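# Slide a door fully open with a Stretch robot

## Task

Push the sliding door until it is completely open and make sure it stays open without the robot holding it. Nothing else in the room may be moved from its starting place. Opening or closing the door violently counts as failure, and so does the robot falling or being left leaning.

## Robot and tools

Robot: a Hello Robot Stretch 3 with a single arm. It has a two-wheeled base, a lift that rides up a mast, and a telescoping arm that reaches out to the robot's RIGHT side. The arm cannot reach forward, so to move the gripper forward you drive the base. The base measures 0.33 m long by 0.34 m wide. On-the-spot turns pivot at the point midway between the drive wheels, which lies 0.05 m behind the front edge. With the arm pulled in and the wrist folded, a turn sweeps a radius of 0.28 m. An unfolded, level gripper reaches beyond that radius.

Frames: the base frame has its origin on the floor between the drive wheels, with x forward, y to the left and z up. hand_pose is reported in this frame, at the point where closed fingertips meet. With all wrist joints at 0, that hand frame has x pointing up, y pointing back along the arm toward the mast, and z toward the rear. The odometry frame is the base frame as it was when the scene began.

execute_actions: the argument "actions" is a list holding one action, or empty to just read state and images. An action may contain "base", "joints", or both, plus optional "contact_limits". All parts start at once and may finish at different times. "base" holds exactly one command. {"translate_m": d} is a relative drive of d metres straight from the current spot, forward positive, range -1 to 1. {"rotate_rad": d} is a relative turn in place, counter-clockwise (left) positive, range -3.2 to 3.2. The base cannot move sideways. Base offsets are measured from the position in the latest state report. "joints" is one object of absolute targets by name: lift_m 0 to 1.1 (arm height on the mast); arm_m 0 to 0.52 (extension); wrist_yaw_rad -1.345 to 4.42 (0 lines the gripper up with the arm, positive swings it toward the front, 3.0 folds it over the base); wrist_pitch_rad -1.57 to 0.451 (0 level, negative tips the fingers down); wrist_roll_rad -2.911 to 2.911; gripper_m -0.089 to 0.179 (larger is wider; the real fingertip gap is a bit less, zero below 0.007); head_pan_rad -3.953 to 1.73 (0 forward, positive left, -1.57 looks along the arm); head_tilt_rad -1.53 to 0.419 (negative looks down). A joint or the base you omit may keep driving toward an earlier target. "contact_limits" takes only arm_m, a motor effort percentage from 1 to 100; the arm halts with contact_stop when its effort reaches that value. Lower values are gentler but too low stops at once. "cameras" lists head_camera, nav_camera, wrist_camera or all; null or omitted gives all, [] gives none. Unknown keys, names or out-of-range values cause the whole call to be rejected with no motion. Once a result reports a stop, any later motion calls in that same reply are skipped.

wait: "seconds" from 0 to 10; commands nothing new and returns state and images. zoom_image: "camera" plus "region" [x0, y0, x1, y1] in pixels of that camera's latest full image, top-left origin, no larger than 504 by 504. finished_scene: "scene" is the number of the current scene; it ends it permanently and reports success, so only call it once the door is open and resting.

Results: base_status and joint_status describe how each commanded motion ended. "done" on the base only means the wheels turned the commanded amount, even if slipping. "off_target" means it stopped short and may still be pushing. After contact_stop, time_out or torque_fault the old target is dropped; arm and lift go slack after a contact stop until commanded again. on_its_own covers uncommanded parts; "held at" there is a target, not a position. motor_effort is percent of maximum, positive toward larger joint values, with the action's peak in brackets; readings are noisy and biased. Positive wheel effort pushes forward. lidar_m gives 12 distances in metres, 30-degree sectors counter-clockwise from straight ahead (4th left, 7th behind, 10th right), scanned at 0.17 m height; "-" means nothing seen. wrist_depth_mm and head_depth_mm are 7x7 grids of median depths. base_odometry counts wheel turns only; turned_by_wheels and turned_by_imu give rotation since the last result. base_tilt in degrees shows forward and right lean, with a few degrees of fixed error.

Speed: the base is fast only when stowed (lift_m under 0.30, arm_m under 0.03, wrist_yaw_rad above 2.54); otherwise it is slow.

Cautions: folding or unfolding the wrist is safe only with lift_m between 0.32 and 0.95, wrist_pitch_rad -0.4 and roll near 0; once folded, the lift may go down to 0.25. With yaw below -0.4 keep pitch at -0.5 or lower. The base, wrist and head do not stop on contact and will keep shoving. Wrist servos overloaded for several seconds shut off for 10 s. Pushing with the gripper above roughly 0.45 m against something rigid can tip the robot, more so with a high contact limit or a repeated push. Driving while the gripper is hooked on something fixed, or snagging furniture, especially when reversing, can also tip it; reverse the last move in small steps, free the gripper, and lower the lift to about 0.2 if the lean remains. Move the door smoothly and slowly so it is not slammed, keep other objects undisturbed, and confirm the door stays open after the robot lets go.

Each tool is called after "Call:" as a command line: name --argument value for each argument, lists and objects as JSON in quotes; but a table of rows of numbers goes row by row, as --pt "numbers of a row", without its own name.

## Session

Call:
execute_actions --actions '[]'

Scene clock: 0.00 s.
base_odometry: x=+0.000 y=+0.000 heading=+0.000 (m, m, rad; odometry frame)
turned_by_wheels: +0.000 (rad since the last result)
turned_by_imu: +0.000 (rad since the last result)
base_tilt: forward=-0.1 right=+0.3 (deg)
lidar_m: 0.79 0.85 1.32 2.55 1.46 1.27 1.68 1.51 1.22 1.21 1.04 0.84
head_depth_mm: 755 758 763 768 772 776 776 / 766 772 776 777 784 786 785 / 776 780 782 789 791 794 801 / 785 789 792 797 804 807 809 / 754 742 741 743 751 753 754 / 741 743 748 752 756 765 763 / 750 753 758 764 763 772 776
base_status: not commanded
joint_positions: lift_m=+0.328 arm_m=-0.001 wrist_yaw_rad=+3.093 wrist_pitch_rad=-0.504 wrist_roll_rad=+0.018 gripper_m=+0.037 head_pan_rad=-0.003 head_tilt_rad=+0.004
joint_status: not commanded
motor_effort: left_wheel=+0 right_wheel=+1 lift_m=+22 arm_m=+1 wrist_yaw_rad=+0 wrist_pitch_rad=+5 wrist_roll_rad=+0 gripper_m=+0 head_pan_rad=+0 head_tilt_rad=+1 (%)
hand_pose: x=-0.0108 y=+0.0689 z=+0.3215 quat_wxyz=(+0.195, +0.695, +0.158, +0.674) (m; base frame)
wrist_depth_mm: - - - - - - - / - - - - - - - / 872 880 - 837 871 850 845 / 694 711 703 692 684 685 696 / 584 591 593 579 604 583 579 / 515 530 - - - 500 487 / 451 - - - 440 436 439
pictures: head_camera (sideways: a quarter turn clockwise sets it upright), nav_camera (sideways: a quarter turn counterclockwise sets it upright), wrist_camera
camera_calibration (this result's frames):
head_camera: T_world_to_cam=[[-0.0189344, 0.0164298, -0.999686, 1.32577], [0.0491328, 0.998672, 0.0154826, -0.0207185], [0.998613, -0.0488242, -0.0197166, -0.0215036], [0, 0, 0, 1]] pos_world=[0.0475945, -0.00214109, 1.32525]
nav_camera: T_world_to_cam=[[-0.00767951, -0.0164669, 0.999835, -1.26036], [-0.0174813, -0.999709, -0.0165991, 0.0777097], [0.999818, -0.0176059, 0.00738941, -0.0511177], [0, 0, 0, 1]] pos_world=[0.0427878, 0.0560328, 1.26182]
wrist_camera: T_world_to_cam=[[0.999529, 0.0122358, -0.0281462, 0.0320499], [-0.0129051, -0.664513, -0.747165, 0.316083], [-0.0278457, 0.747176, -0.664042, 0.329924], [0, 0, 0, 1]] pos_world=[-0.0187688, -0.0368622, 0.456152]
Images, in order (width x height): head_camera 896x504, nav_camera 672x504, wrist_camera 644x364.

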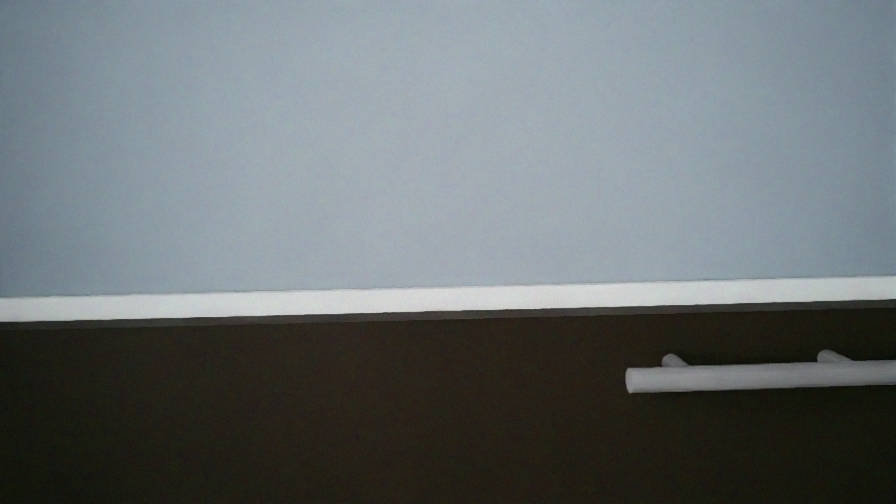

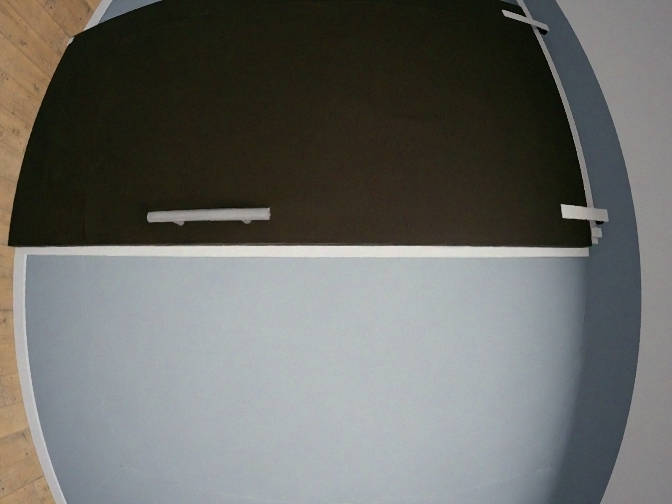

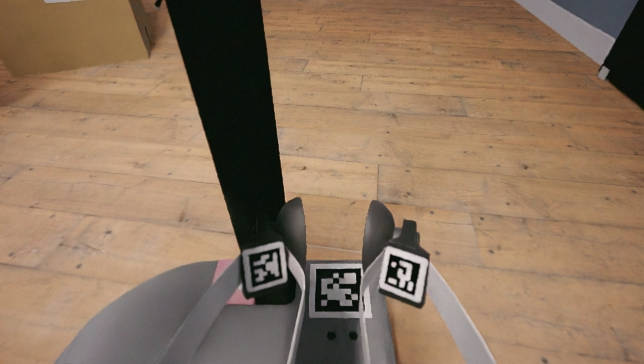

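Call:
execute_actions --actions '[{"base":{"rotate_rad":1.4},"joints":{"lift_m":0.84,"wrist_pitch_rad":-0.4,"head_pan_rad":-1.57,"head_tilt_rad":-0.6}}]' --cameras '[]'

Call:
execute_actions --actions '[{"base":{"translate_m":0.235},"joints":{"wrist_yaw_rad":0,"gripper_m":0.12,"arm_m":0.15}}]'

Scene clock: 10.33 s.
base_odometry: x=+0.000 y=+0.000 heading=+1.400 (m, m, rad; odometry frame)
turned_by_wheels: +1.400 (rad since the last result)
turned_by_imu: +1.400 (rad since the last result)
base_tilt: forward=-0.1 right=+0.3 (deg)
lidar_m: 2.55 1.44 1.27 1.27 1.53 1.27 1.22 1.20 0.88 0.80 0.80 1.09
head_depth_mm: 700 776 872 990 1148 1356 - / 693 773 871 986 1144 1356 - / 696 769 864 977 1133 1343 1298 / 695 767 861 976 1123 1328 1295 / 690 764 852 970 1121 1321 1307 / 685 758 834 925 1045 1209 1234 / 646 695 751 878 1020 1215 1237
base_status: done
joint_positions: lift_m=+0.840 arm_m=-0.001 wrist_yaw_rad=+3.093 wrist_pitch_rad=-0.421 wrist_roll_rad=+0.018 gripper_m=+0.037 head_pan_rad=-1.563 head_tilt_rad=-0.593
joint_status: all done
motor_effort: left_wheel=-2(6) right_wheel=+3(8) lift_m=+29(31) arm_m=+0(0) wrist_yaw_rad=+0(1) wrist_pitch_rad=+7(8) wrist_roll_rad=+0(0) gripper_m=-2(0) head_pan_rad=-4(46) head_tilt_rad=-5(44) (%)
hand_pose: x=-0.0103 y=+0.0803 z=+0.8517 quat_wxyz=(+0.166, +0.701, +0.129, +0.682) (m; base frame)
wrist_depth_mm: - - - - - - - / - - - - - - - / - - - - - - - / - - - - - - - / - - - - - - - / - - - - - - - / 977 997 994 984 - 991 -
pictures: none
No camera images: the call's "cameras" was empty. Leave "cameras" out to get every camera's image.

Scene clock: 13.77 s.
base_odometry: x=+0.040 y=+0.232 heading=+1.400 (m, m, rad; odometry frame)
turned_by_wheels: +0.000 (rad since the last result)
turned_by_imu: +0.000 (rad since the last result)
base_tilt: forward=-0.2 right=+0.3 (deg)
lidar_m: 2.31 1.44 1.27 1.23 1.67 1.51 1.45 1.20 0.87 0.77 0.80 1.08
head_depth_mm: 698 774 870 988 - - 1235 / 694 769 865 980 - - 1237 / 690 765 859 960 - - 1237 / 631 690 774 874 - 1251 1233 / 629 696 780 890 1031 1216 1228 / 628 694 777 883 1017 1202 1239 / 625 690 775 880 1013 1198 1236
base_status: done
joint_positions: lift_m=+0.840 arm_m=+0.150 wrist_yaw_rad=+0.002 wrist_pitch_rad=-0.421 wrist_roll_rad=+0.018 gripper_m=+0.120 head_pan_rad=-1.563 head_tilt_rad=-0.593
joint_status: all done
motor_effort: left_wheel=-1(5) right_wheel=+3(9) lift_m=+29(29) arm_m=+4(4) wrist_yaw_rad=-1(2) wrist_pitch_rad=+7(7) wrist_roll_rad=+0(1) gripper_m=+1(81) head_pan_rad=-4(3) head_tilt_rad=-4(5) (%)
hand_pose: x=-0.0211 y=-0.5187 z=+0.8517 quat_wxyz=(+0.686, +0.147, -0.697, -0.149) (m; base frame)
wrist_depth_mm: 354 345 342 331 393 385 385 / 388 376 377 360 428 424 413 / 437 419 415 415 473 477 469 / 485 484 467 470 538 521 521 / 561 552 527 530 600 581 589 / 662 651 637 612 704 - 672 / 797 789 764 756 840 857 818
pictures: head_camera (sideways: a quarter turn clockwise sets it upright), nav_camera (sideways: a quarter turn counterclockwise sets it upright), wrist_camera
camera_calibration (this result's frames):
head_camera: T_world_to_cam=[[0.0118826, 0.57731, -0.816439, 1.08629], [0.999152, -0.0390425, -0.0130654, 0.0106537], [-0.0394186, -0.815591, -0.577284, 0.710481], [0, 0, 0, 1]] pos_world=[0.00445362, -0.0472459, 1.29718]
nav_camera: T_world_to_cam=[[-0.0121718, -0.555376, 0.83151, -1.04047], [-0.999893, 0.0134733, -0.00563768, 0.069423], [-0.00807217, -0.83149, -0.55548, 0.687606], [0, 0, 0, 1]] pos_world=[0.0623016, -0.00704723, 1.2475]
wrist_camera: T_world_to_cam=[[-0.997613, -0.0651396, -0.0229319, -0.0222992], [-0.0207463, 0.599421, -0.800165, 1.02218], [0.0658683, -0.797779, -0.599341, 0.266283], [0, 0, 0, 1]] pos_world=[-0.0185793, -0.401731, 0.976993]
Images, in order (width x height): head_camera 896x504, nav_camera 672x504, wrist_camera 644x364.

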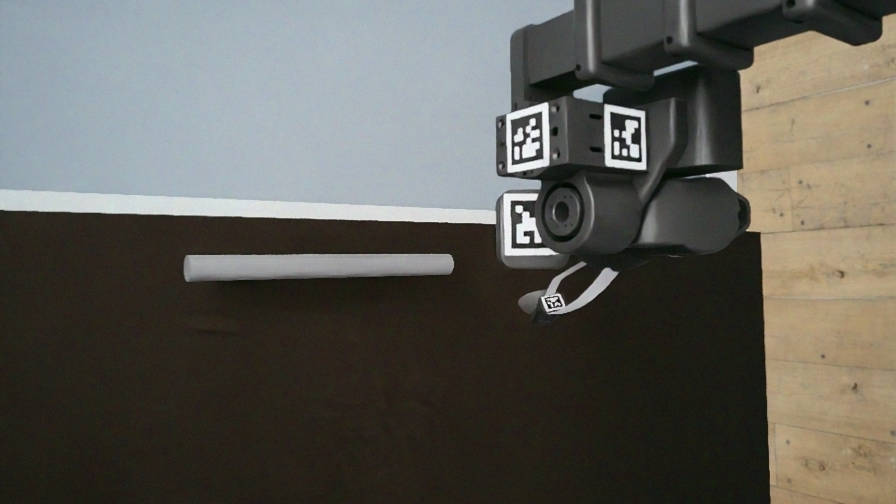

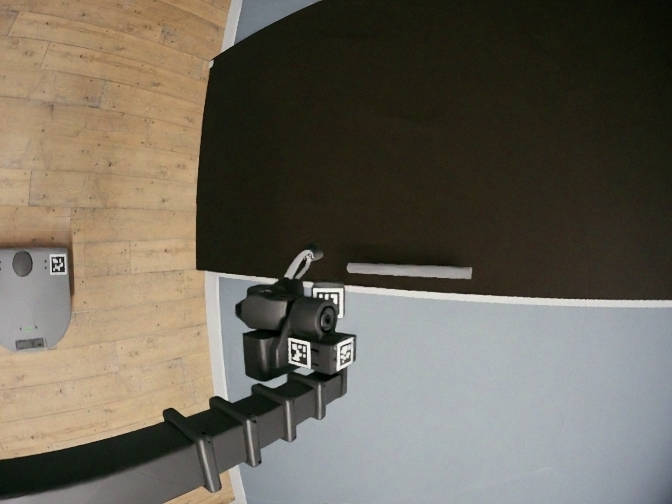

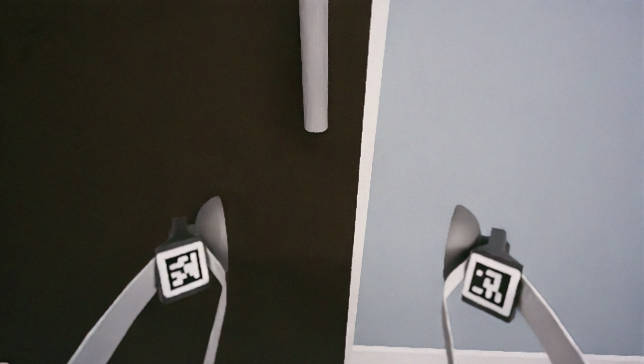

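Call:
execute_actions --actions '[{"base":{"translate_m":0.015},"joints":{"lift_m":0.91,"arm_m":0.34}}]' --cameras '["wrist_camera"]'

Call:
execute_actions --actions '[{"joints":{"gripper_m":0.015,"head_pan_rad":-0.7,"head_tilt_rad":0.4}}]' --cameras '["wrist_camera"]'

Call:
execute_actions --actions '[{"base":{"translate_m":0.55}}]'

Scene clock: 20.37 s.
base_odometry: x=+0.043 y=+0.246 heading=+1.400 (m, m, rad; odometry frame)
turned_by_wheels: +0.000 (rad since the last result)
turned_by_imu: -0.001 (rad since the last result)
base_tilt: forward=-0.1 right=+0.3 (deg)
lidar_m: 2.29 1.48 1.26 1.23 1.68 1.52 1.47 1.20 0.87 0.77 0.80 1.09
head_depth_mm: 696 772 852 - 1174 1349 1234 / 694 770 - 1006 1143 1358 1233 / 678 750 - 996 1133 1346 1238 / 633 692 764 912 1027 1225 1238 / 631 697 781 889 1029 1215 1229 / 627 693 778 881 1018 1206 1234 / 626 693 771 878 1017 1196 1236
base_status: done
joint_positions: lift_m=+0.910 arm_m=+0.340 wrist_yaw_rad=+0.001 wrist_pitch_rad=-0.420 wrist_roll_rad=+0.018 gripper_m=+0.120 head_pan_rad=-1.563 head_tilt_rad=-0.593
joint_status: all done
motor_effort: left_wheel=-1(3) right_wheel=+3(9) lift_m=+28(27) arm_m=+4(5) wrist_yaw_rad=+0(1) wrist_pitch_rad=+7(7) wrist_roll_rad=+1(1) gripper_m=-1(1) head_pan_rad=-3(3) head_tilt_rad=-5(5) (%)
hand_pose: x=-0.0214 y=-0.7087 z=+0.9218 quat_wxyz=(+0.685, +0.147, -0.697, -0.149) (m; base frame)
wrist_depth_mm: 167 166 165 102 163 217 215 / 185 183 181 113 184 239 234 / 207 204 201 127 247 264 259 / 233 232 227 143 283 295 290 / 268 262 256 169 328 328 327 / 318 313 309 278 388 - 382 / 381 372 367 352 476 465 452
pictures: wrist_camera
camera_calibration (this result's frames):
wrist_camera: T_world_to_cam=[[-0.997688, -0.0639825, -0.022909, -0.0325353], [-0.0200458, 0.599155, -0.800382, 1.1922], [0.0649364, -0.798073, -0.599052, 0.156197], [0, 0, 0, 1]] pos_world=[-0.0187044, -0.591736, 1.04704]
Images, in order (width x height): wrist_camera 644x364.

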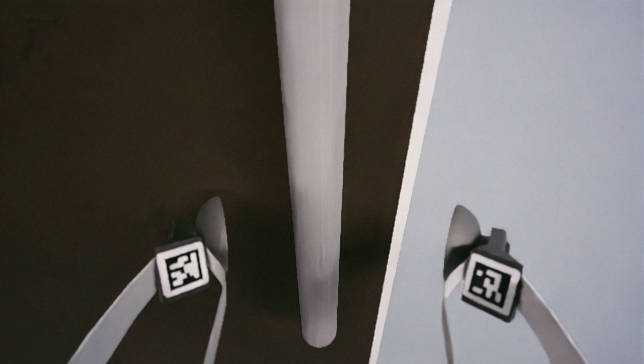

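Scene clock: 21.90 s.
base_odometry: x=+0.043 y=+0.246 heading=+1.400 (m, m, rad; odometry frame)
turned_by_wheels: +0.000 (rad since the last result)
turned_by_imu: +0.000 (rad since the last result)
base_tilt: forward=-0.1 right=+0.3 (deg)
lidar_m: 2.30 1.48 1.26 1.23 1.68 1.52 1.46 1.20 0.87 0.77 0.80 1.08
head_depth_mm: 1076 945 894 850 818 784 752 / 1185 1090 987 943 894 857 821 / 1250 1282 1111 1042 986 939 895 / 1244 1439 1258 1172 1101 1044 988 / 1245 1547 1540 1455 1365 1281 1199 / 1233 1541 1814 1713 1568 1457 1360 / 1233 1541 2056 2032 1853 1686 1566
base_status: not commanded
joint_positions: lift_m=+0.910 arm_m=+0.340 wrist_yaw_rad=+0.021 wrist_pitch_rad=-0.424 wrist_roll_rad=+0.018 gripper_m=+0.015 head_pan_rad=-0.707 head_tilt_rad=+0.383
joint_status: all done
on_its_own: wrist_yaw_rad is at rest, and its effort (-20) is outside its rest range (-12 to +12)
motor_effort: left_wheel=+6(6) right_wheel=-14(14) lift_m=+28(28) arm_m=+3(4) wrist_yaw_rad=-20(20) wrist_pitch_rad=+8(8) wrist_roll_rad=+0(1) gripper_m=-7(82) head_pan_rad=+4(47) head_tilt_rad=+11(61) (%)
hand_pose: x=-0.0168 y=-0.7083 z=+0.9210 quat_wxyz=(+0.687, +0.155, -0.696, -0.143) (m; base frame)
wrist_depth_mm: 170 166 163 100 160 215 212 / 187 185 180 111 178 236 230 / 211 204 200 124 199 261 256 / 239 234 228 141 230 292 283 / 276 267 260 153 335 332 323 / 326 315 310 284 380 388 374 / 405 384 367 348 451 456 440
pictures: wrist_camera
camera_calibration (this result's frames):
wrist_camera: T_world_to_cam=[[-0.996189, -0.084102, -0.0231249, -0.0420292], [-0.0322437, 0.601425, -0.798279, 1.19085], [0.0810447, -0.794491, -0.601844, 0.161181], [0, 0, 0, 1]] pos_world=[-0.0165344, -0.591685, 1.04666]
Images, in order (width x height): wrist_camera 644x364.

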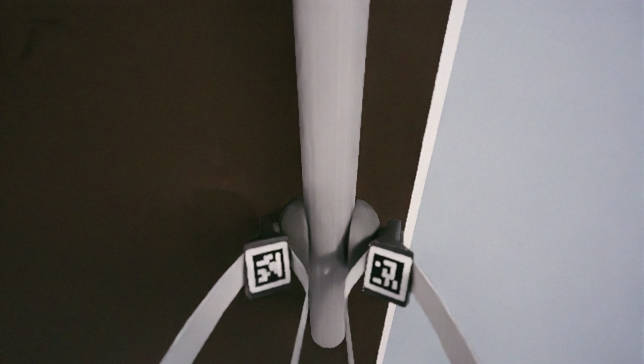

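Scene clock: 29.20 s.
base_odometry: x=+0.137 y=+0.788 heading=+1.400 (m, m, rad; odometry frame)
turned_by_wheels: +0.000 (rad since the last result)
turned_by_imu: -0.189 (rad since the last result)
base_tilt: forward=-0.2 right=+0.4 (deg)
lidar_m: 1.77 1.79 1.22 1.03 1.75 2.10 1.99 1.42 0.96 0.72 0.72 0.86
head_depth_mm: 928 814 765 730 694 659 630 / 1029 877 827 783 740 703 670 / 1125 964 891 844 795 755 716 / 1206 1113 980 913 860 809 766 / 1242 1268 1066 998 932 876 824 / 1235 1421 1300 1214 1121 1044 980 / 1234 1525 1459 1348 1238 1144 1070
base_status: done
joint_positions: lift_m=+0.910 arm_m=+0.340 wrist_yaw_rad=-0.364 wrist_pitch_rad=-0.425 wrist_roll_rad=+0.024 gripper_m=+0.015 head_pan_rad=-0.707 head_tilt_rad=+0.383
joint_status: not commanded
on_its_own: wrist_yaw_rad is held at -0.356, not at your +0.000, by its stall guard, which is not easing now
motor_effort: left_wheel=-2(24) right_wheel=+6(56) lift_m=+28(28) arm_m=+2(3) wrist_yaw_rad=+8(67) wrist_pitch_rad=+8(9) wrist_roll_rad=-2(2) gripper_m=-6(16) head_pan_rad=+4(3) head_tilt_rad=+10(11) (%)
hand_pose: x=-0.1011 y=-0.6937 z=+0.9207 quat_wxyz=(+0.644, +0.019, -0.714, -0.272) (m; base frame)
wrist_depth_mm: 115 124 141 98 - 367 422 / 123 133 153 109 - 400 506 / 132 145 167 121 - 450 650 / 142 158 184 138 596 518 826 / 153 173 201 151 609 683 - / 167 191 220 185 656 938 - / 184 213 275 313 867 - -
pictures: head_camera (sideways: a quarter turn clockwise sets it upright), nav_camera (sideways: a quarter turn counterclockwise sets it upright), wrist_camera
camera_calibration (this result's frames):
head_camera: T_world_to_cam=[[0.278575, -0.216333, -0.935733, 1.24118], [0.676768, 0.735525, 0.0314324, -0.0453236], [0.681455, -0.642031, 0.351306, -0.502682], [0, 0, 0, 1]] pos_world=[0.0274682, -0.0208931, 1.33943]
nav_camera: T_world_to_cam=[[-0.297496, 0.232333, 0.926022, -1.16298], [-0.654701, -0.755603, -0.0207548, 0.0870163], [0.694883, -0.612442, 0.376898, -0.530413], [0, 0, 0, 1]] pos_world=[0.0795617, 0.0111021, 1.27866]
wrist_camera: T_world_to_cam=[[-0.954001, 0.298412, -0.028838, 0.150155], [0.201871, 0.568282, -0.797687, 1.1793], [-0.221651, -0.766816, -0.602382, 0.168544], [0, 0, 0, 1]] pos_world=[-0.0574607, -0.585739, 1.04657]
Images, in order (width x height): head_camera 896x504, nav_camera 672x504, wrist_camera 644x364.

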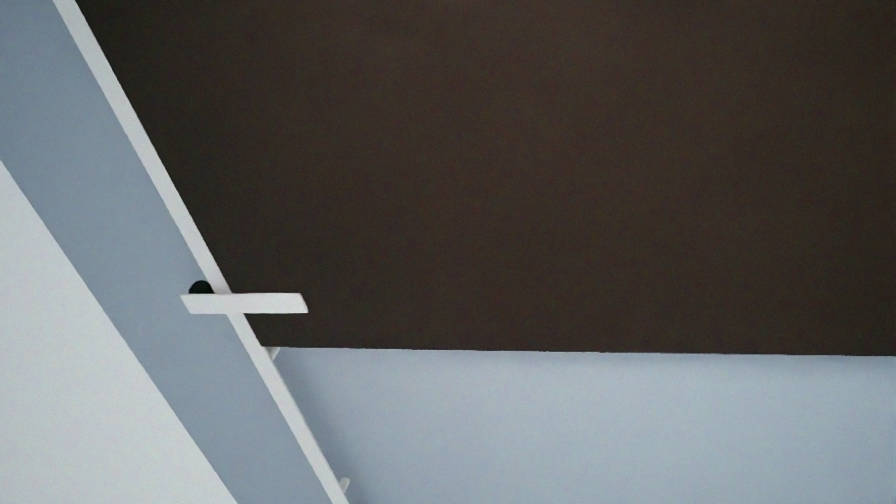

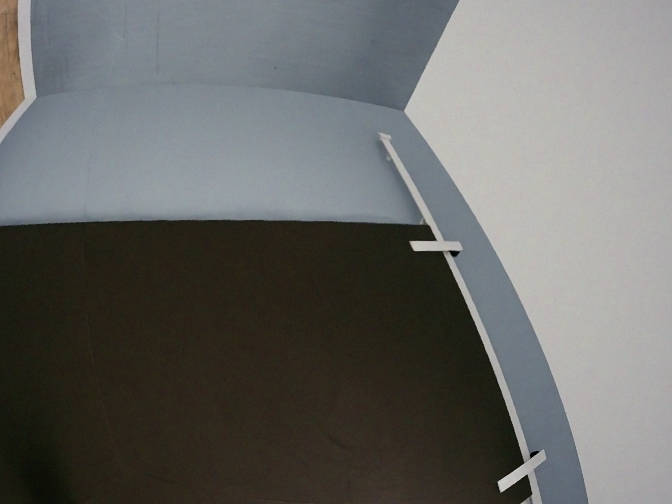

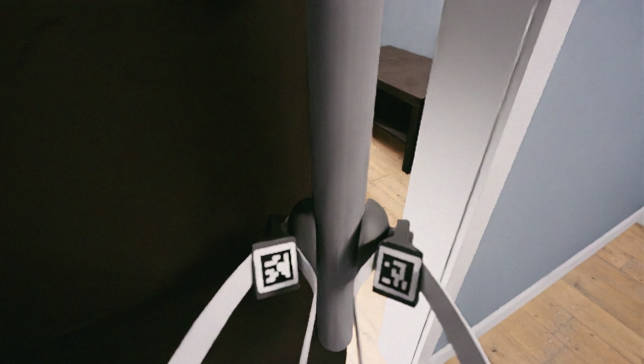

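Call:
execute_actions --actions '[{"base":{"rotate_rad":0.2},"joints":{"arm_m":0.31}}]' --cameras '[]'

Call:
execute_actions --actions '[{"base":{"translate_m":0.2}}]'

Scene clock: 36.37 s.
base_odometry: x=+0.137 y=+0.788 heading=+1.600 (m, m, rad; odometry frame)
turned_by_wheels: +0.200 (rad since the last result)
turned_by_imu: +0.094 (rad since the last result)
base_tilt: forward=-0.2 right=+0.3 (deg)
lidar_m: 1.79 1.82 1.04 1.03 1.76 2.09 1.97 1.25 0.77 0.72 0.73 0.93
head_depth_mm: 970 839 800 759 724 694 661 / 1067 919 872 823 782 746 714 / 1189 1043 958 907 853 809 771 / 1247 1235 1063 990 939 882 835 / 1240 1407 1293 1216 1132 1066 1004 / 1242 1507 1493 1376 1269 1187 1111 / 1229 1537 1738 1579 1449 1332 1240
base_status: done
joint_positions: lift_m=+0.910 arm_m=+0.310 wrist_yaw_rad=-0.357 wrist_pitch_rad=-0.422 wrist_roll_rad=+0.024 gripper_m=+0.015 head_pan_rad=-0.706 head_tilt_rad=+0.384
joint_status: all done
on_its_own: wrist_yaw_rad is held at -0.356, not at your +0.000, by its stall guard, which is not easing now
motor_effort: left_wheel=-1(28) right_wheel=+2(46) lift_m=+27(28) arm_m=-2(1) wrist_yaw_rad=+1(62) wrist_pitch_rad=+7(11) wrist_roll_rad=-2(2) gripper_m=+1(16) head_pan_rad=+4(4) head_tilt_rad=+10(11) (%)
hand_pose: x=-0.0997 y=-0.6650 z=+0.9215 quat_wxyz=(+0.646, +0.020, -0.714, -0.269) (m; base frame)
wrist_depth_mm: 129 139 153 170 131 424 364 / 139 149 166 188 141 463 412 / 149 163 183 209 161 481 494 / 162 178 203 233 234 520 620 / 177 195 223 - 641 600 804 / 195 217 251 320 733 740 - / 216 244 305 368 929 998 -
pictures: none
No camera images: the call's "cameras" was empty. Leave "cameras" out to get every camera's image.

Scene clock: 39.33 s.
base_odometry: x=+0.131 y=+0.988 heading=+1.600 (m, m, rad; odometry frame)
turned_by_wheels: +0.000 (rad since the last result)
turned_by_imu: +0.000 (rad since the last result)
base_tilt: forward=-0.1 right=+0.3 (deg)
lidar_m: 1.59 1.62 1.25 0.99 1.79 2.27 2.17 1.22 0.75 0.70 0.71 0.99
head_depth_mm: 936 816 776 737 705 674 645 / 1043 892 843 801 761 724 692 / 1152 990 932 878 832 795 814 / 1238 1208 1135 1058 999 942 889 / 1239 1382 1260 1182 1106 1035 979 / 1235 1498 1425 1338 1237 1152 1078 / 1228 1543 1698 1538 1404 1308 1200
base_status: done
joint_positions: lift_m=+0.910 arm_m=+0.310 wrist_yaw_rad=-0.357 wrist_pitch_rad=-0.422 wrist_roll_rad=+0.024 gripper_m=+0.015 head_pan_rad=-0.706 head_tilt_rad=+0.384
joint_status: not commanded
on_its_own: wrist_yaw_rad is held at -0.356, not at your +0.000, by its stall guard, which is not easing now
motor_effort: left_wheel=-1(4) right_wheel=+2(9) lift_m=+27(27) arm_m=-2(2) wrist_yaw_rad=+1(1) wrist_pitch_rad=+7(7) wrist_roll_rad=-1(2) gripper_m=+0(1) head_pan_rad=+3(3) head_tilt_rad=+10(11) (%)
hand_pose: x=-0.0997 y=-0.6650 z=+0.9215 quat_wxyz=(+0.646, +0.020, -0.714, -0.269) (m; base frame)
wrist_depth_mm: 114 122 135 150 169 194 230 / 123 131 146 165 189 223 269 / 132 143 160 183 213 255 305 / 143 156 177 204 245 299 272 / 155 172 198 - 291 366 688 / 172 192 219 279 358 505 - / 192 217 269 324 417 964 -
pictures: head_camera (sideways: a quarter turn clockwise sets it upright), nav_camera (sideways: a quarter turn counterclockwise sets it upright), wrist_camera
camera_calibration (this result's frames):
head_camera: T_world_to_cam=[[0.279153, -0.21668, -0.93548, 1.24084], [0.676519, 0.735753, 0.0314589, -0.0453567], [0.681465, -0.641652, 0.351976, -0.503555], [0, 0, 0, 1]] pos_world=[0.0274543, -0.0208689, 1.33945]
nav_camera: T_world_to_cam=[[-0.298074, 0.23267, 0.925752, -1.16263], [-0.654451, -0.755819, -0.02076, 0.0870216], [0.694871, -0.612047, 0.377561, -0.531277], [0, 0, 0, 1]] pos_world=[0.0795709, 0.0111144, 1.2787]
wrist_camera: T_world_to_cam=[[-0.956265, 0.291158, -0.0280035, 0.137109], [0.196212, 0.567519, -0.799639, 1.16407], [-0.216929, -0.770162, -0.599827, 0.187169], [0, 0, 0, 1]] pos_world=[-0.056689, -0.556401, 1.04694]
Images, in order (width x height): head_camera 896x504, nav_camera 672x504, wrist_camera 644x364.

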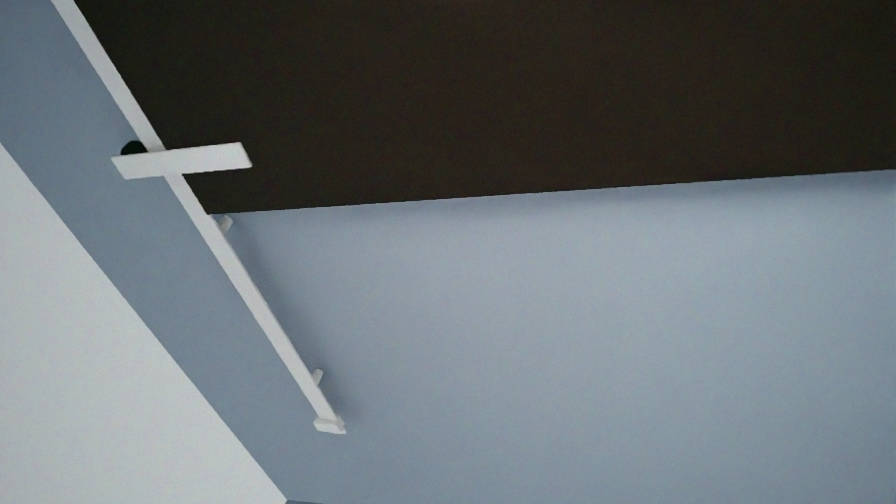

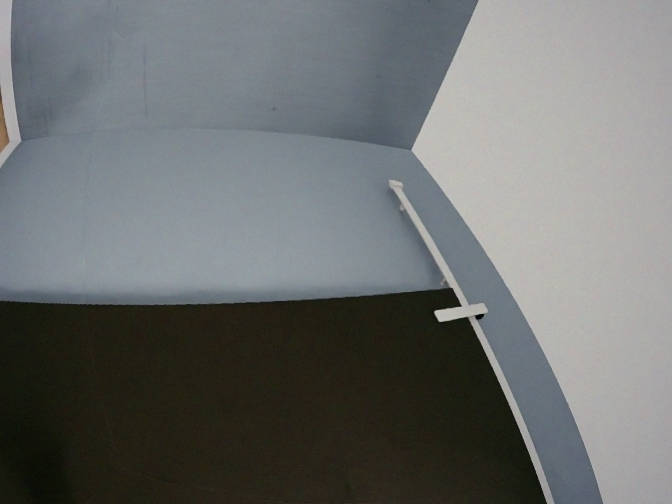

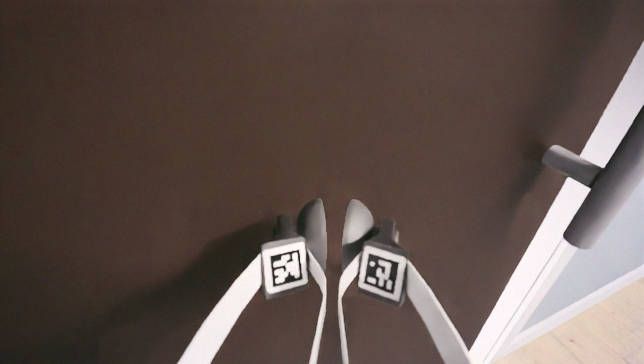

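Call:
execute_actions --actions '[{"joints":{"arm_m":0,"wrist_yaw_rad":1.1,"gripper_m":0.12,"head_pan_rad":-1.2,"head_tilt_rad":-0.7}}]' --cameras '[]'

Call:
execute_actions --actions '[{"base":{"rotate_rad":0.445}}]' --cameras '[]'

Call:
execute_actions --actions '[{"base":{"translate_m":-0.67}}]' --cameras '[]'

Call:
execute_actions --actions '[{"base":{"rotate_rad":-0.35},"joints":{"arm_m":0.08}}]'

Scene clock: 48.70 s.
base_odometry: x=+0.131 y=+0.988 heading=+1.600 (m, m, rad; odometry frame)
turned_by_wheels: +0.000 (rad since the last result)
turned_by_imu: -0.001 (rad since the last result)
base_tilt: forward=-0.2 right=+0.3 (deg)
lidar_m: 1.60 1.62 1.24 1.00 1.79 2.26 2.17 1.22 0.75 0.70 0.71 0.99
head_depth_mm: 558 624 705 809 957 1103 - / 571 638 724 837 990 1176 - / 584 656 748 867 999 - - / 597 670 766 894 1021 - 1155 / 611 690 792 927 1120 1325 1173 / 625 709 818 964 1173 1335 1186 / 640 730 844 1012 1336 1344 1179
base_status: not commanded
joint_positions: lift_m=+0.910 arm_m=+0.000 wrist_yaw_rad=+1.100 wrist_pitch_rad=-0.421 wrist_roll_rad=+0.024 gripper_m=+0.120 head_pan_rad=-1.193 head_tilt_rad=-0.691
joint_status: all done
motor_effort: left_wheel=-1(1) right_wheel=+2(2) lift_m=+28(27) arm_m=-3(4) wrist_yaw_rad=+0(2) wrist_pitch_rad=+7(7) wrist_roll_rad=-1(1) gripper_m=+1(81) head_pan_rad=-4(28) head_tilt_rad=-6(59) (%)
hand_pose: x=+0.1782 y=-0.2471 z=+0.9216 quat_wxyz=(+0.661, +0.490, -0.520, +0.229) (m; base frame)
wrist_depth_mm: - - - - 720 473 381 / - - - - 677 502 394 / - - - - 716 524 406 / - - - - 765 550 428 / - - - - 870 570 450 / - - - - 950 - 475 / - - - - - 687 481
pictures: none
No camera images: the call's "cameras" was empty. Leave "cameras" out to get every camera's image.

Scene clock: 50.53 s.
base_odometry: x=+0.131 y=+0.988 heading=+2.045 (m, m, rad; odometry frame)
turned_by_wheels: +0.445 (rad since the last result)
turned_by_imu: +0.445 (rad since the last result)
base_tilt: forward=-0.2 right=+0.3 (deg)
lidar_m: 1.60 1.60 1.00 1.43 2.14 2.17 1.36 0.77 0.70 0.70 0.85 1.59
head_depth_mm: 618 681 756 850 968 1098 - / 658 731 817 933 1074 1243 - / 708 788 891 1027 1173 - - / 837 944 1075 1246 1421 - 1161 / 911 1037 1196 1420 1570 1354 1176 / 991 1145 1337 1621 1601 1391 1186 / 1092 1267 1538 1847 1609 1345 1184
base_status: done
joint_positions: lift_m=+0.910 arm_m=+0.000 wrist_yaw_rad=+1.100 wrist_pitch_rad=-0.421 wrist_roll_rad=+0.024 gripper_m=+0.120 head_pan_rad=-1.193 head_tilt_rad=-0.691
joint_status: not commanded
motor_effort: left_wheel=-2(6) right_wheel=+3(9) lift_m=+27(28) arm_m=-3(3) wrist_yaw_rad=+1(0) wrist_pitch_rad=+7(7) wrist_roll_rad=-1(2) gripper_m=+0(0) head_pan_rad=-3(3) head_tilt_rad=-6(6) (%)
hand_pose: x=+0.1782 y=-0.2471 z=+0.9216 quat_wxyz=(+0.661, +0.490, -0.520, +0.229) (m; base frame)
wrist_depth_mm: - - - - - 936 636 / - - - - - 910 641 / - - - - - 932 649 / - - - - - 961 654 / - - - - - 904 584 / - - - - - - 592 / - - - - - - 575
pictures: none
No camera images: the call's "cameras" was empty. Leave "cameras" out to get every camera's image.

Scene clock: 58.33 s.
base_odometry: x=+0.436 y=+0.392 heading=+2.045 (m, m, rad; odometry frame)
turned_by_wheels: +0.000 (rad since the last result)
turned_by_imu: -0.004 (rad since the last result)
base_tilt: forward=-0.1 right=+0.3 (deg)
lidar_m: 2.24 1.45 1.52 1.99 1.70 1.53 0.96 0.60 0.54 0.50 0.58 1.11
head_depth_mm: 409 449 498 579 1531 1432 - / 436 474 487 569 707 852 - / 467 522 590 676 774 - - / 503 567 647 753 858 - 1163 / 547 619 716 850 1050 1302 1165 / 594 684 804 977 1253 1387 1183 / 654 766 919 1144 1497 1355 1187
base_status: done
joint_positions: lift_m=+0.910 arm_m=+0.000 wrist_yaw_rad=+1.100 wrist_pitch_rad=-0.421 wrist_roll_rad=+0.024 gripper_m=+0.120 head_pan_rad=-1.193 head_tilt_rad=-0.691
joint_status: not commanded
motor_effort: left_wheel=-1(7) right_wheel=+3(5) lift_m=+27(28) arm_m=-2(3) wrist_yaw_rad=+0(1) wrist_pitch_rad=+7(7) wrist_roll_rad=-1(2) gripper_m=+0(0) head_pan_rad=-3(3) head_tilt_rad=-5(5) (%)
hand_pose: x=+0.1782 y=-0.2471 z=+0.9216 quat_wxyz=(+0.661, +0.490, -0.520, +0.229) (m; base frame)
wrist_depth_mm: - - - - 840 470 327 / - - - - 860 481 330 / - - - - 903 479 333 / - - - - 932 491 337 / - - - - - 465 340 / - - - - 969 - 343 / - - - - 994 552 328
pictures: none
No camera images: the call's "cameras" was empty. Leave "cameras" out to get every camera's image.

Scene clock: 60.13 s.
base_odometry: x=+0.436 y=+0.392 heading=+1.695 (m, m, rad; odometry frame)
turned_by_wheels: -0.350 (rad since the last result)
turned_by_imu: -0.351 (rad since the last result)
base_tilt: forward=-0.2 right=+0.4 (deg)
lidar_m: 2.01 2.23 1.44 1.52 1.95 1.59 1.53 0.77 0.55 0.54 0.50 0.67
head_depth_mm: 2334 2614 2475 1957 1683 959 1070 / 2389 2696 2515 1949 1683 1317 1183 / 2492 2787 2511 1999 - 1332 1183 / 407 459 525 605 729 974 1157 / 417 459 486 587 751 981 1163 / 432 490 565 670 796 1059 1182 / 448 511 593 709 877 1167 1183
base_status: done
joint_positions: lift_m=+0.910 arm_m=+0.080 wrist_yaw_rad=+1.100 wrist_pitch_rad=-0.421 wrist_roll_rad=+0.024 gripper_m=+0.120 head_pan_rad=-1.193 head_tilt_rad=-0.691
joint_status: all done
motor_effort: left_wheel=+2(7) right_wheel=-3(6) lift_m=+27(28) arm_m=+4(2) wrist_yaw_rad=+1(0) wrist_pitch_rad=+7(7) wrist_roll_rad=-1(2) gripper_m=+0(1) head_pan_rad=-3(3) head_tilt_rad=-6(6) (%)
hand_pose: x=+0.1782 y=-0.3264 z=+0.9217 quat_wxyz=(+0.661, +0.490, -0.520, +0.229) (m; base frame)
wrist_depth_mm: - - - 437 275 191 156 / - - - 483 288 208 169 / - - - 537 264 218 188 / - - - 618 248 228 - / - - - 685 317 239 - / - - - 812 393 - - / - - - 995 435 - -
pictures: head_camera (sideways: a quarter turn clockwise sets it upright), nav_camera (sideways: a quarter turn counterclockwise sets it upright), wrist_camera
camera_calibration (this result's frames):
head_camera: T_world_to_cam=[[-0.226288, 0.614727, -0.755582, 1.00841], [0.945117, 0.326257, -0.0176151, 0.0169045], [0.235686, -0.718099, -0.654817, 0.809663], [0, 0, 0, 1]] pos_world=[0.0213886, -0.0439936, 1.29242]
nav_camera: T_world_to_cam=[[0.218675, -0.595862, 0.772742, -0.965261], [-0.937289, -0.348536, -0.0035162, 0.0662786], [0.271423, -0.723513, -0.634711, 0.788973], [0, 0, 0, 1]] pos_world=[0.0590551, 0.0187714, 1.2469]
wrist_camera: T_world_to_cam=[[-0.398408, -0.916785, -0.0278509, -0.189572], [-0.540896, 0.259364, -0.800101, 0.948694], [0.740744, -0.303702, -0.599219, 0.489394], [0, 0, 0, 1]] pos_world=[0.0751025, -0.271224, 1.04702]
Images, in order (width x height): head_camera 896x504, nav_camera 672x504, wrist_camera 644x364.

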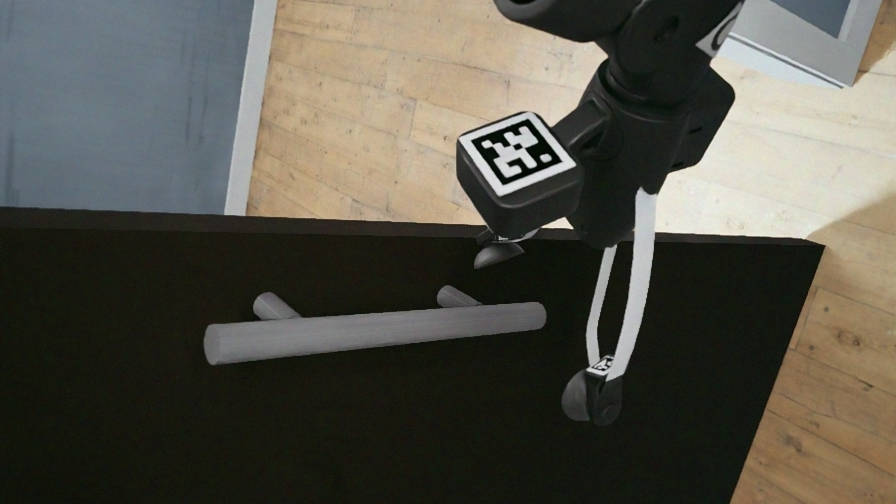

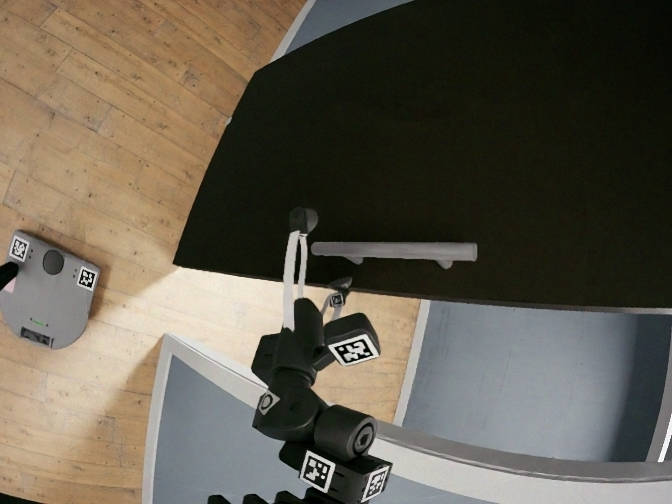

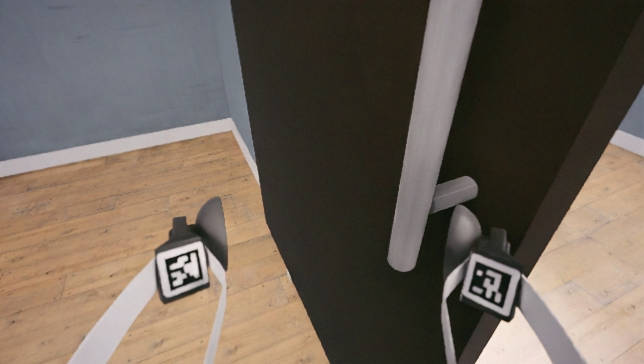

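Call:
execute_actions --actions '[{"joints":{"arm_m":0.165,"gripper_m":0.1,"lift_m":0.94},"base":{"translate_m":0.03}}]'

Scene clock: 65.43 s.
base_odometry: x=+0.433 y=+0.422 heading=+1.695 (m, m, rad; odometry frame)
turned_by_wheels: +0.000 (rad since the last result)
turned_by_imu: -0.001 (rad since the last result)
base_tilt: forward=-0.2 right=+0.3 (deg)
lidar_m: 2.02 2.20 1.43 1.52 1.98 1.63 1.56 0.77 0.55 0.50 0.49 0.67
head_depth_mm: 2327 2618 2505 2090 1574 1334 1090 / 2391 2750 2657 - 1575 1366 1192 / 406 471 547 615 1572 1365 1187 / 404 451 511 591 729 907 1141 / 417 463 521 613 774 972 1169 / 431 491 567 671 823 1056 1188 / 447 510 592 710 883 1161 1182
base_status: done
joint_positions: lift_m=+0.940 arm_m=+0.164 wrist_yaw_rad=+1.116 wrist_pitch_rad=-0.427 wrist_roll_rad=+0.024 gripper_m=+0.100 head_pan_rad=-1.193 head_tilt_rad=-0.691
joint_status: all done
on_its_own: wrist_yaw_rad is at rest, and its effort (-15) is outside its rest range (-12 to +12)
motor_effort: left_wheel=+4(7) right_wheel=-3(4) lift_m=+28(28) arm_m=+6(4) wrist_yaw_rad=-15(15) wrist_pitch_rad=+9(9) wrist_roll_rad=-1(2) gripper_m=+4(74) head_pan_rad=-4(3) head_tilt_rad=-6(6) (%)
hand_pose: x=+0.1792 y=-0.4075 z=+0.9503 quat_wxyz=(+0.660, +0.496, -0.514, +0.233) (m; base frame)
wrist_depth_mm: - - 688 106 140 117 92 / - - 955 118 163 122 101 / - - - 131 182 129 114 / - - - 149 198 135 141 / - - - 174 236 147 - / - - - 218 220 177 - / - - - 466 259 229 -
pictures: head_camera (sideways: a quarter turn clockwise sets it upright), nav_camera (sideways: a quarter turn counterclockwise sets it upright), wrist_camera
camera_calibration (this result's frames):
head_camera: T_world_to_cam=[[-0.22627, 0.614741, -0.755576, 1.0084], [0.945128, 0.326226, -0.0176154, 0.0169049], [0.23566, -0.718102, -0.654824, 0.809672], [0, 0, 0, 1]] pos_world=[0.0213871, -0.0439941, 1.29242]
nav_camera: T_world_to_cam=[[0.218658, -0.595875, 0.772736, -0.965254], [-0.9373, -0.348505, -0.00351602, 0.0662784], [0.271398, -0.723517, -0.634717, 0.788982], [0, 0, 0, 1]] pos_world=[0.0590556, 0.0187701, 1.2469]
wrist_camera: T_world_to_cam=[[-0.383334, -0.923178, -0.0282295, -0.267667], [-0.54944, 0.252501, -0.796467, 0.988417], [0.742408, -0.289803, -0.604023, 0.491129], [0, 0, 0, 1]] pos_world=[0.0758516, -0.35435, 1.07634]
Images, in order (width x height): head_camera 896x504, nav_camera 672x504, wrist_camera 644x364.

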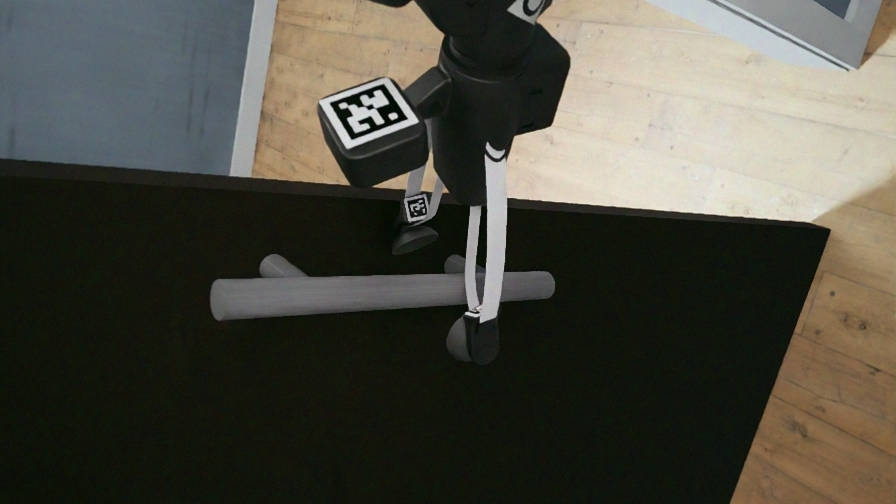

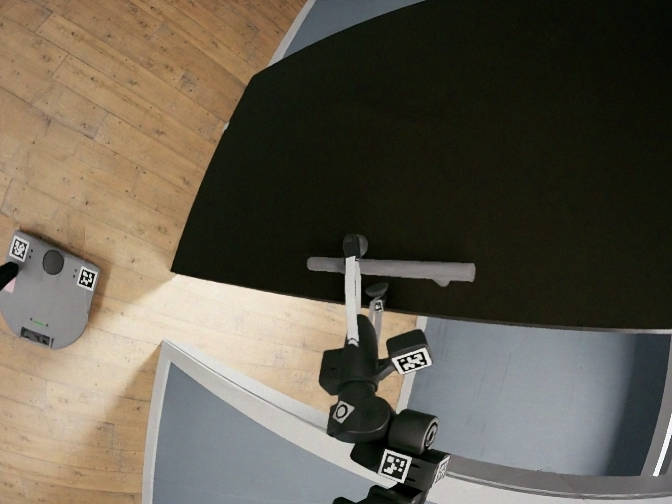

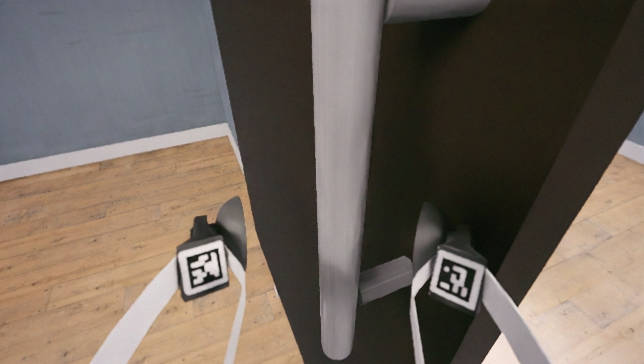

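Call:
execute_actions --actions '[{"joints":{"arm_m":0.155,"gripper_m":0.0,"head_pan_rad":-0.5,"head_tilt_rad":0.4}}]' --cameras '[]'

Call:
execute_actions --actions '[{"base":{"translate_m":0.25}}]'

Scene clock: 69.80 s.
base_odometry: x=+0.433 y=+0.422 heading=+1.695 (m, m, rad; odometry frame)
turned_by_wheels: +0.000 (rad since the last result)
turned_by_imu: -0.001 (rad since the last result)
base_tilt: forward=-0.1 right=+0.4 (deg)
lidar_m: 2.01 2.20 1.43 1.52 1.98 1.63 1.57 0.77 0.55 0.50 0.49 0.67
head_depth_mm: 671 645 622 598 577 556 537 / 790 741 708 680 651 628 603 / 1054 869 827 788 747 716 687 / 1206 1169 992 931 881 836 796 / 1238 1450 1254 1153 1077 1001 946 / 1233 1541 1810 1713 1571 1438 1343 / 1223 1544 2043 2208 2062 1897 1745
base_status: not commanded
joint_positions: lift_m=+0.940 arm_m=+0.155 wrist_yaw_rad=+1.089 wrist_pitch_rad=-0.426 wrist_roll_rad=+0.024 gripper_m=+0.000 head_pan_rad=-0.507 head_tilt_rad=+0.383
joint_status: all done
motor_effort: left_wheel=+0(4) right_wheel=+5(4) lift_m=+28(28) arm_m=-2(4) wrist_yaw_rad=+11(15) wrist_pitch_rad=+9(9) wrist_roll_rad=-1(1) gripper_m=-11(86) head_pan_rad=+3(41) head_tilt_rad=+11(62) (%)
hand_pose: x=+0.1765 y=-0.4040 z=+0.9505 quat_wxyz=(+0.663, +0.488, -0.521, +0.224) (m; base frame)
wrist_depth_mm: - - 588 110 140 119 97 / - - 769 121 169 125 108 / - - - 135 186 131 127 / - - - 152 197 139 - / - - - 164 196 159 - / - - - 212 202 188 - / - - - 501 268 - -
pictures: none
No camera images: the call's "cameras" was empty. Leave "cameras" out to get every camera's image.

Scene clock: 76.20 s.
base_odometry: x=+0.402 y=+0.670 heading=+1.695 (m, m, rad; odometry frame)
turned_by_wheels: +0.000 (rad since the last result)
turned_by_imu: -0.505 (rad since the last result)
base_tilt: forward=-0.2 right=+0.3 (deg)
lidar_m: 0.63 2.03 2.10 1.38 1.62 2.10 1.79 1.73 0.71 0.58 0.44 0.45
head_depth_mm: 499 468 441 416 396 375 357 / 535 499 469 441 416 394 375 / 578 534 499 468 441 417 395 / 624 578 537 500 468 440 417 / 683 623 576 536 500 469 442 / 748 683 623 577 536 500 469 / 959 749 681 625 576 537 501
base_status: done
joint_positions: lift_m=+0.940 arm_m=+0.155 wrist_yaw_rad=+1.480 wrist_pitch_rad=-0.443 wrist_roll_rad=+0.018 gripper_m=+0.000 head_pan_rad=-0.506 head_tilt_rad=+0.385
joint_status: not commanded
on_its_own: wrist_yaw_rad is held at +1.475, not at your +1.100, by its stall guard, which is not easing now
motor_effort: left_wheel=+0(20) right_wheel=+13(38) lift_m=+24(28) arm_m=+5(7) wrist_yaw_rad=-4(94) wrist_pitch_rad=+14(28) wrist_roll_rad=+1(4) gripper_m=-11(23) head_pan_rad=+3(3) head_tilt_rad=+9(11) (%)
hand_pose: x=+0.1988 y=-0.3196 z=+0.9469 quat_wxyz=(+0.611, +0.583, -0.410, +0.345) (m; base frame)
wrist_depth_mm: - - 388 101 146 115 98 / - - 473 112 162 122 111 / - - 588 125 174 128 - / - - 792 144 189 140 - / - - - 157 190 162 - / - - - 197 198 - - / - - - 423 262 - -
pictures: head_camera (sideways: a quarter turn clockwise sets it upright), nav_camera (sideways: a quarter turn counterclockwise sets it upright), wrist_camera
camera_calibration (this result's frames):
head_camera: T_world_to_cam=[[0.317776, -0.157256, -0.935034, 1.24003], [0.51624, 0.855864, 0.0315056, -0.0444398], [0.795308, -0.492714, 0.353155, -0.505784], [0, 0, 0, 1]] pos_world=[0.0311443, -0.0161703, 1.33949]
nav_camera: T_world_to_cam=[[-0.339494, 0.169147, 0.925275, -1.16175], [-0.490626, -0.871123, -0.0207691, 0.0860341], [0.802515, -0.461015, 0.378729, -0.533454], [0, 0, 0, 1]] pos_world=[0.0759063, 0.0255231, 1.27876]
wrist_camera: T_world_to_cam=[[-0.0274948, -0.999337, -0.023846, -0.278358], [-0.61673, 0.0357321, -0.786363, 0.90887], [0.786695, -0.00691434, -0.617304, 0.594112], [0, 0, 0, 1]] pos_world=[0.0854895, -0.306541, 1.07481]
Images, in order (width x height): head_camera 896x504, nav_camera 672x504, wrist_camera 644x364.

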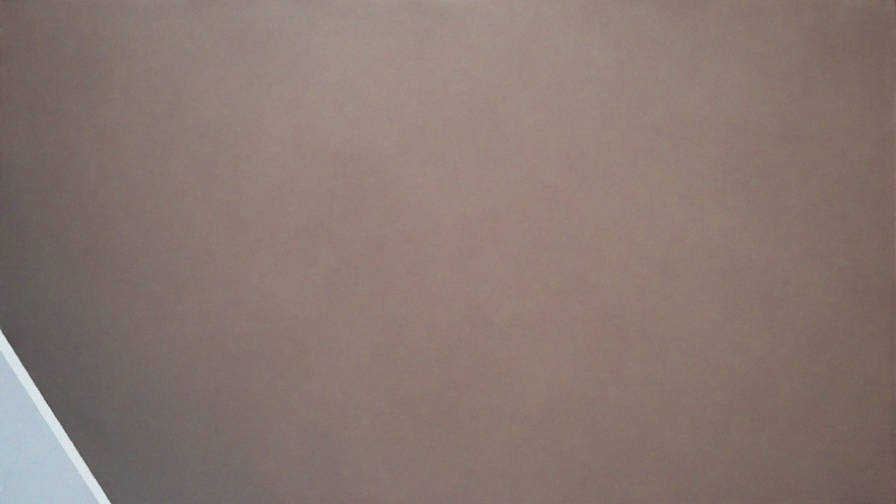

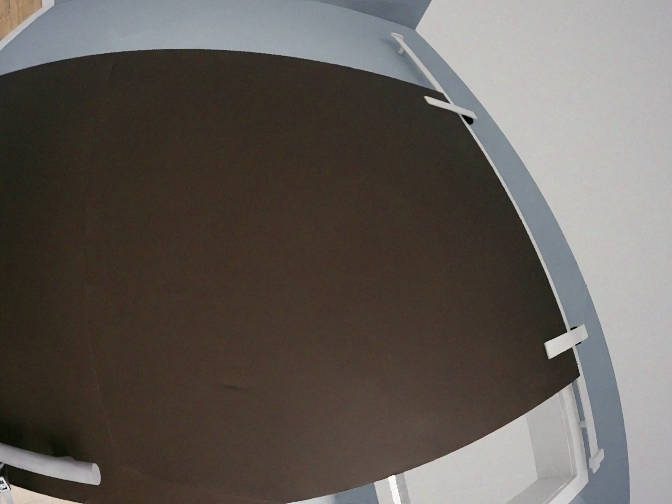

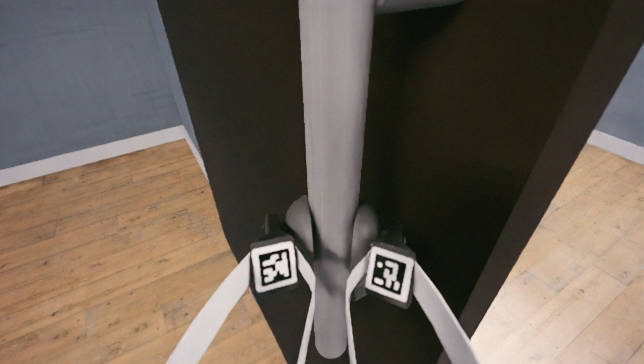

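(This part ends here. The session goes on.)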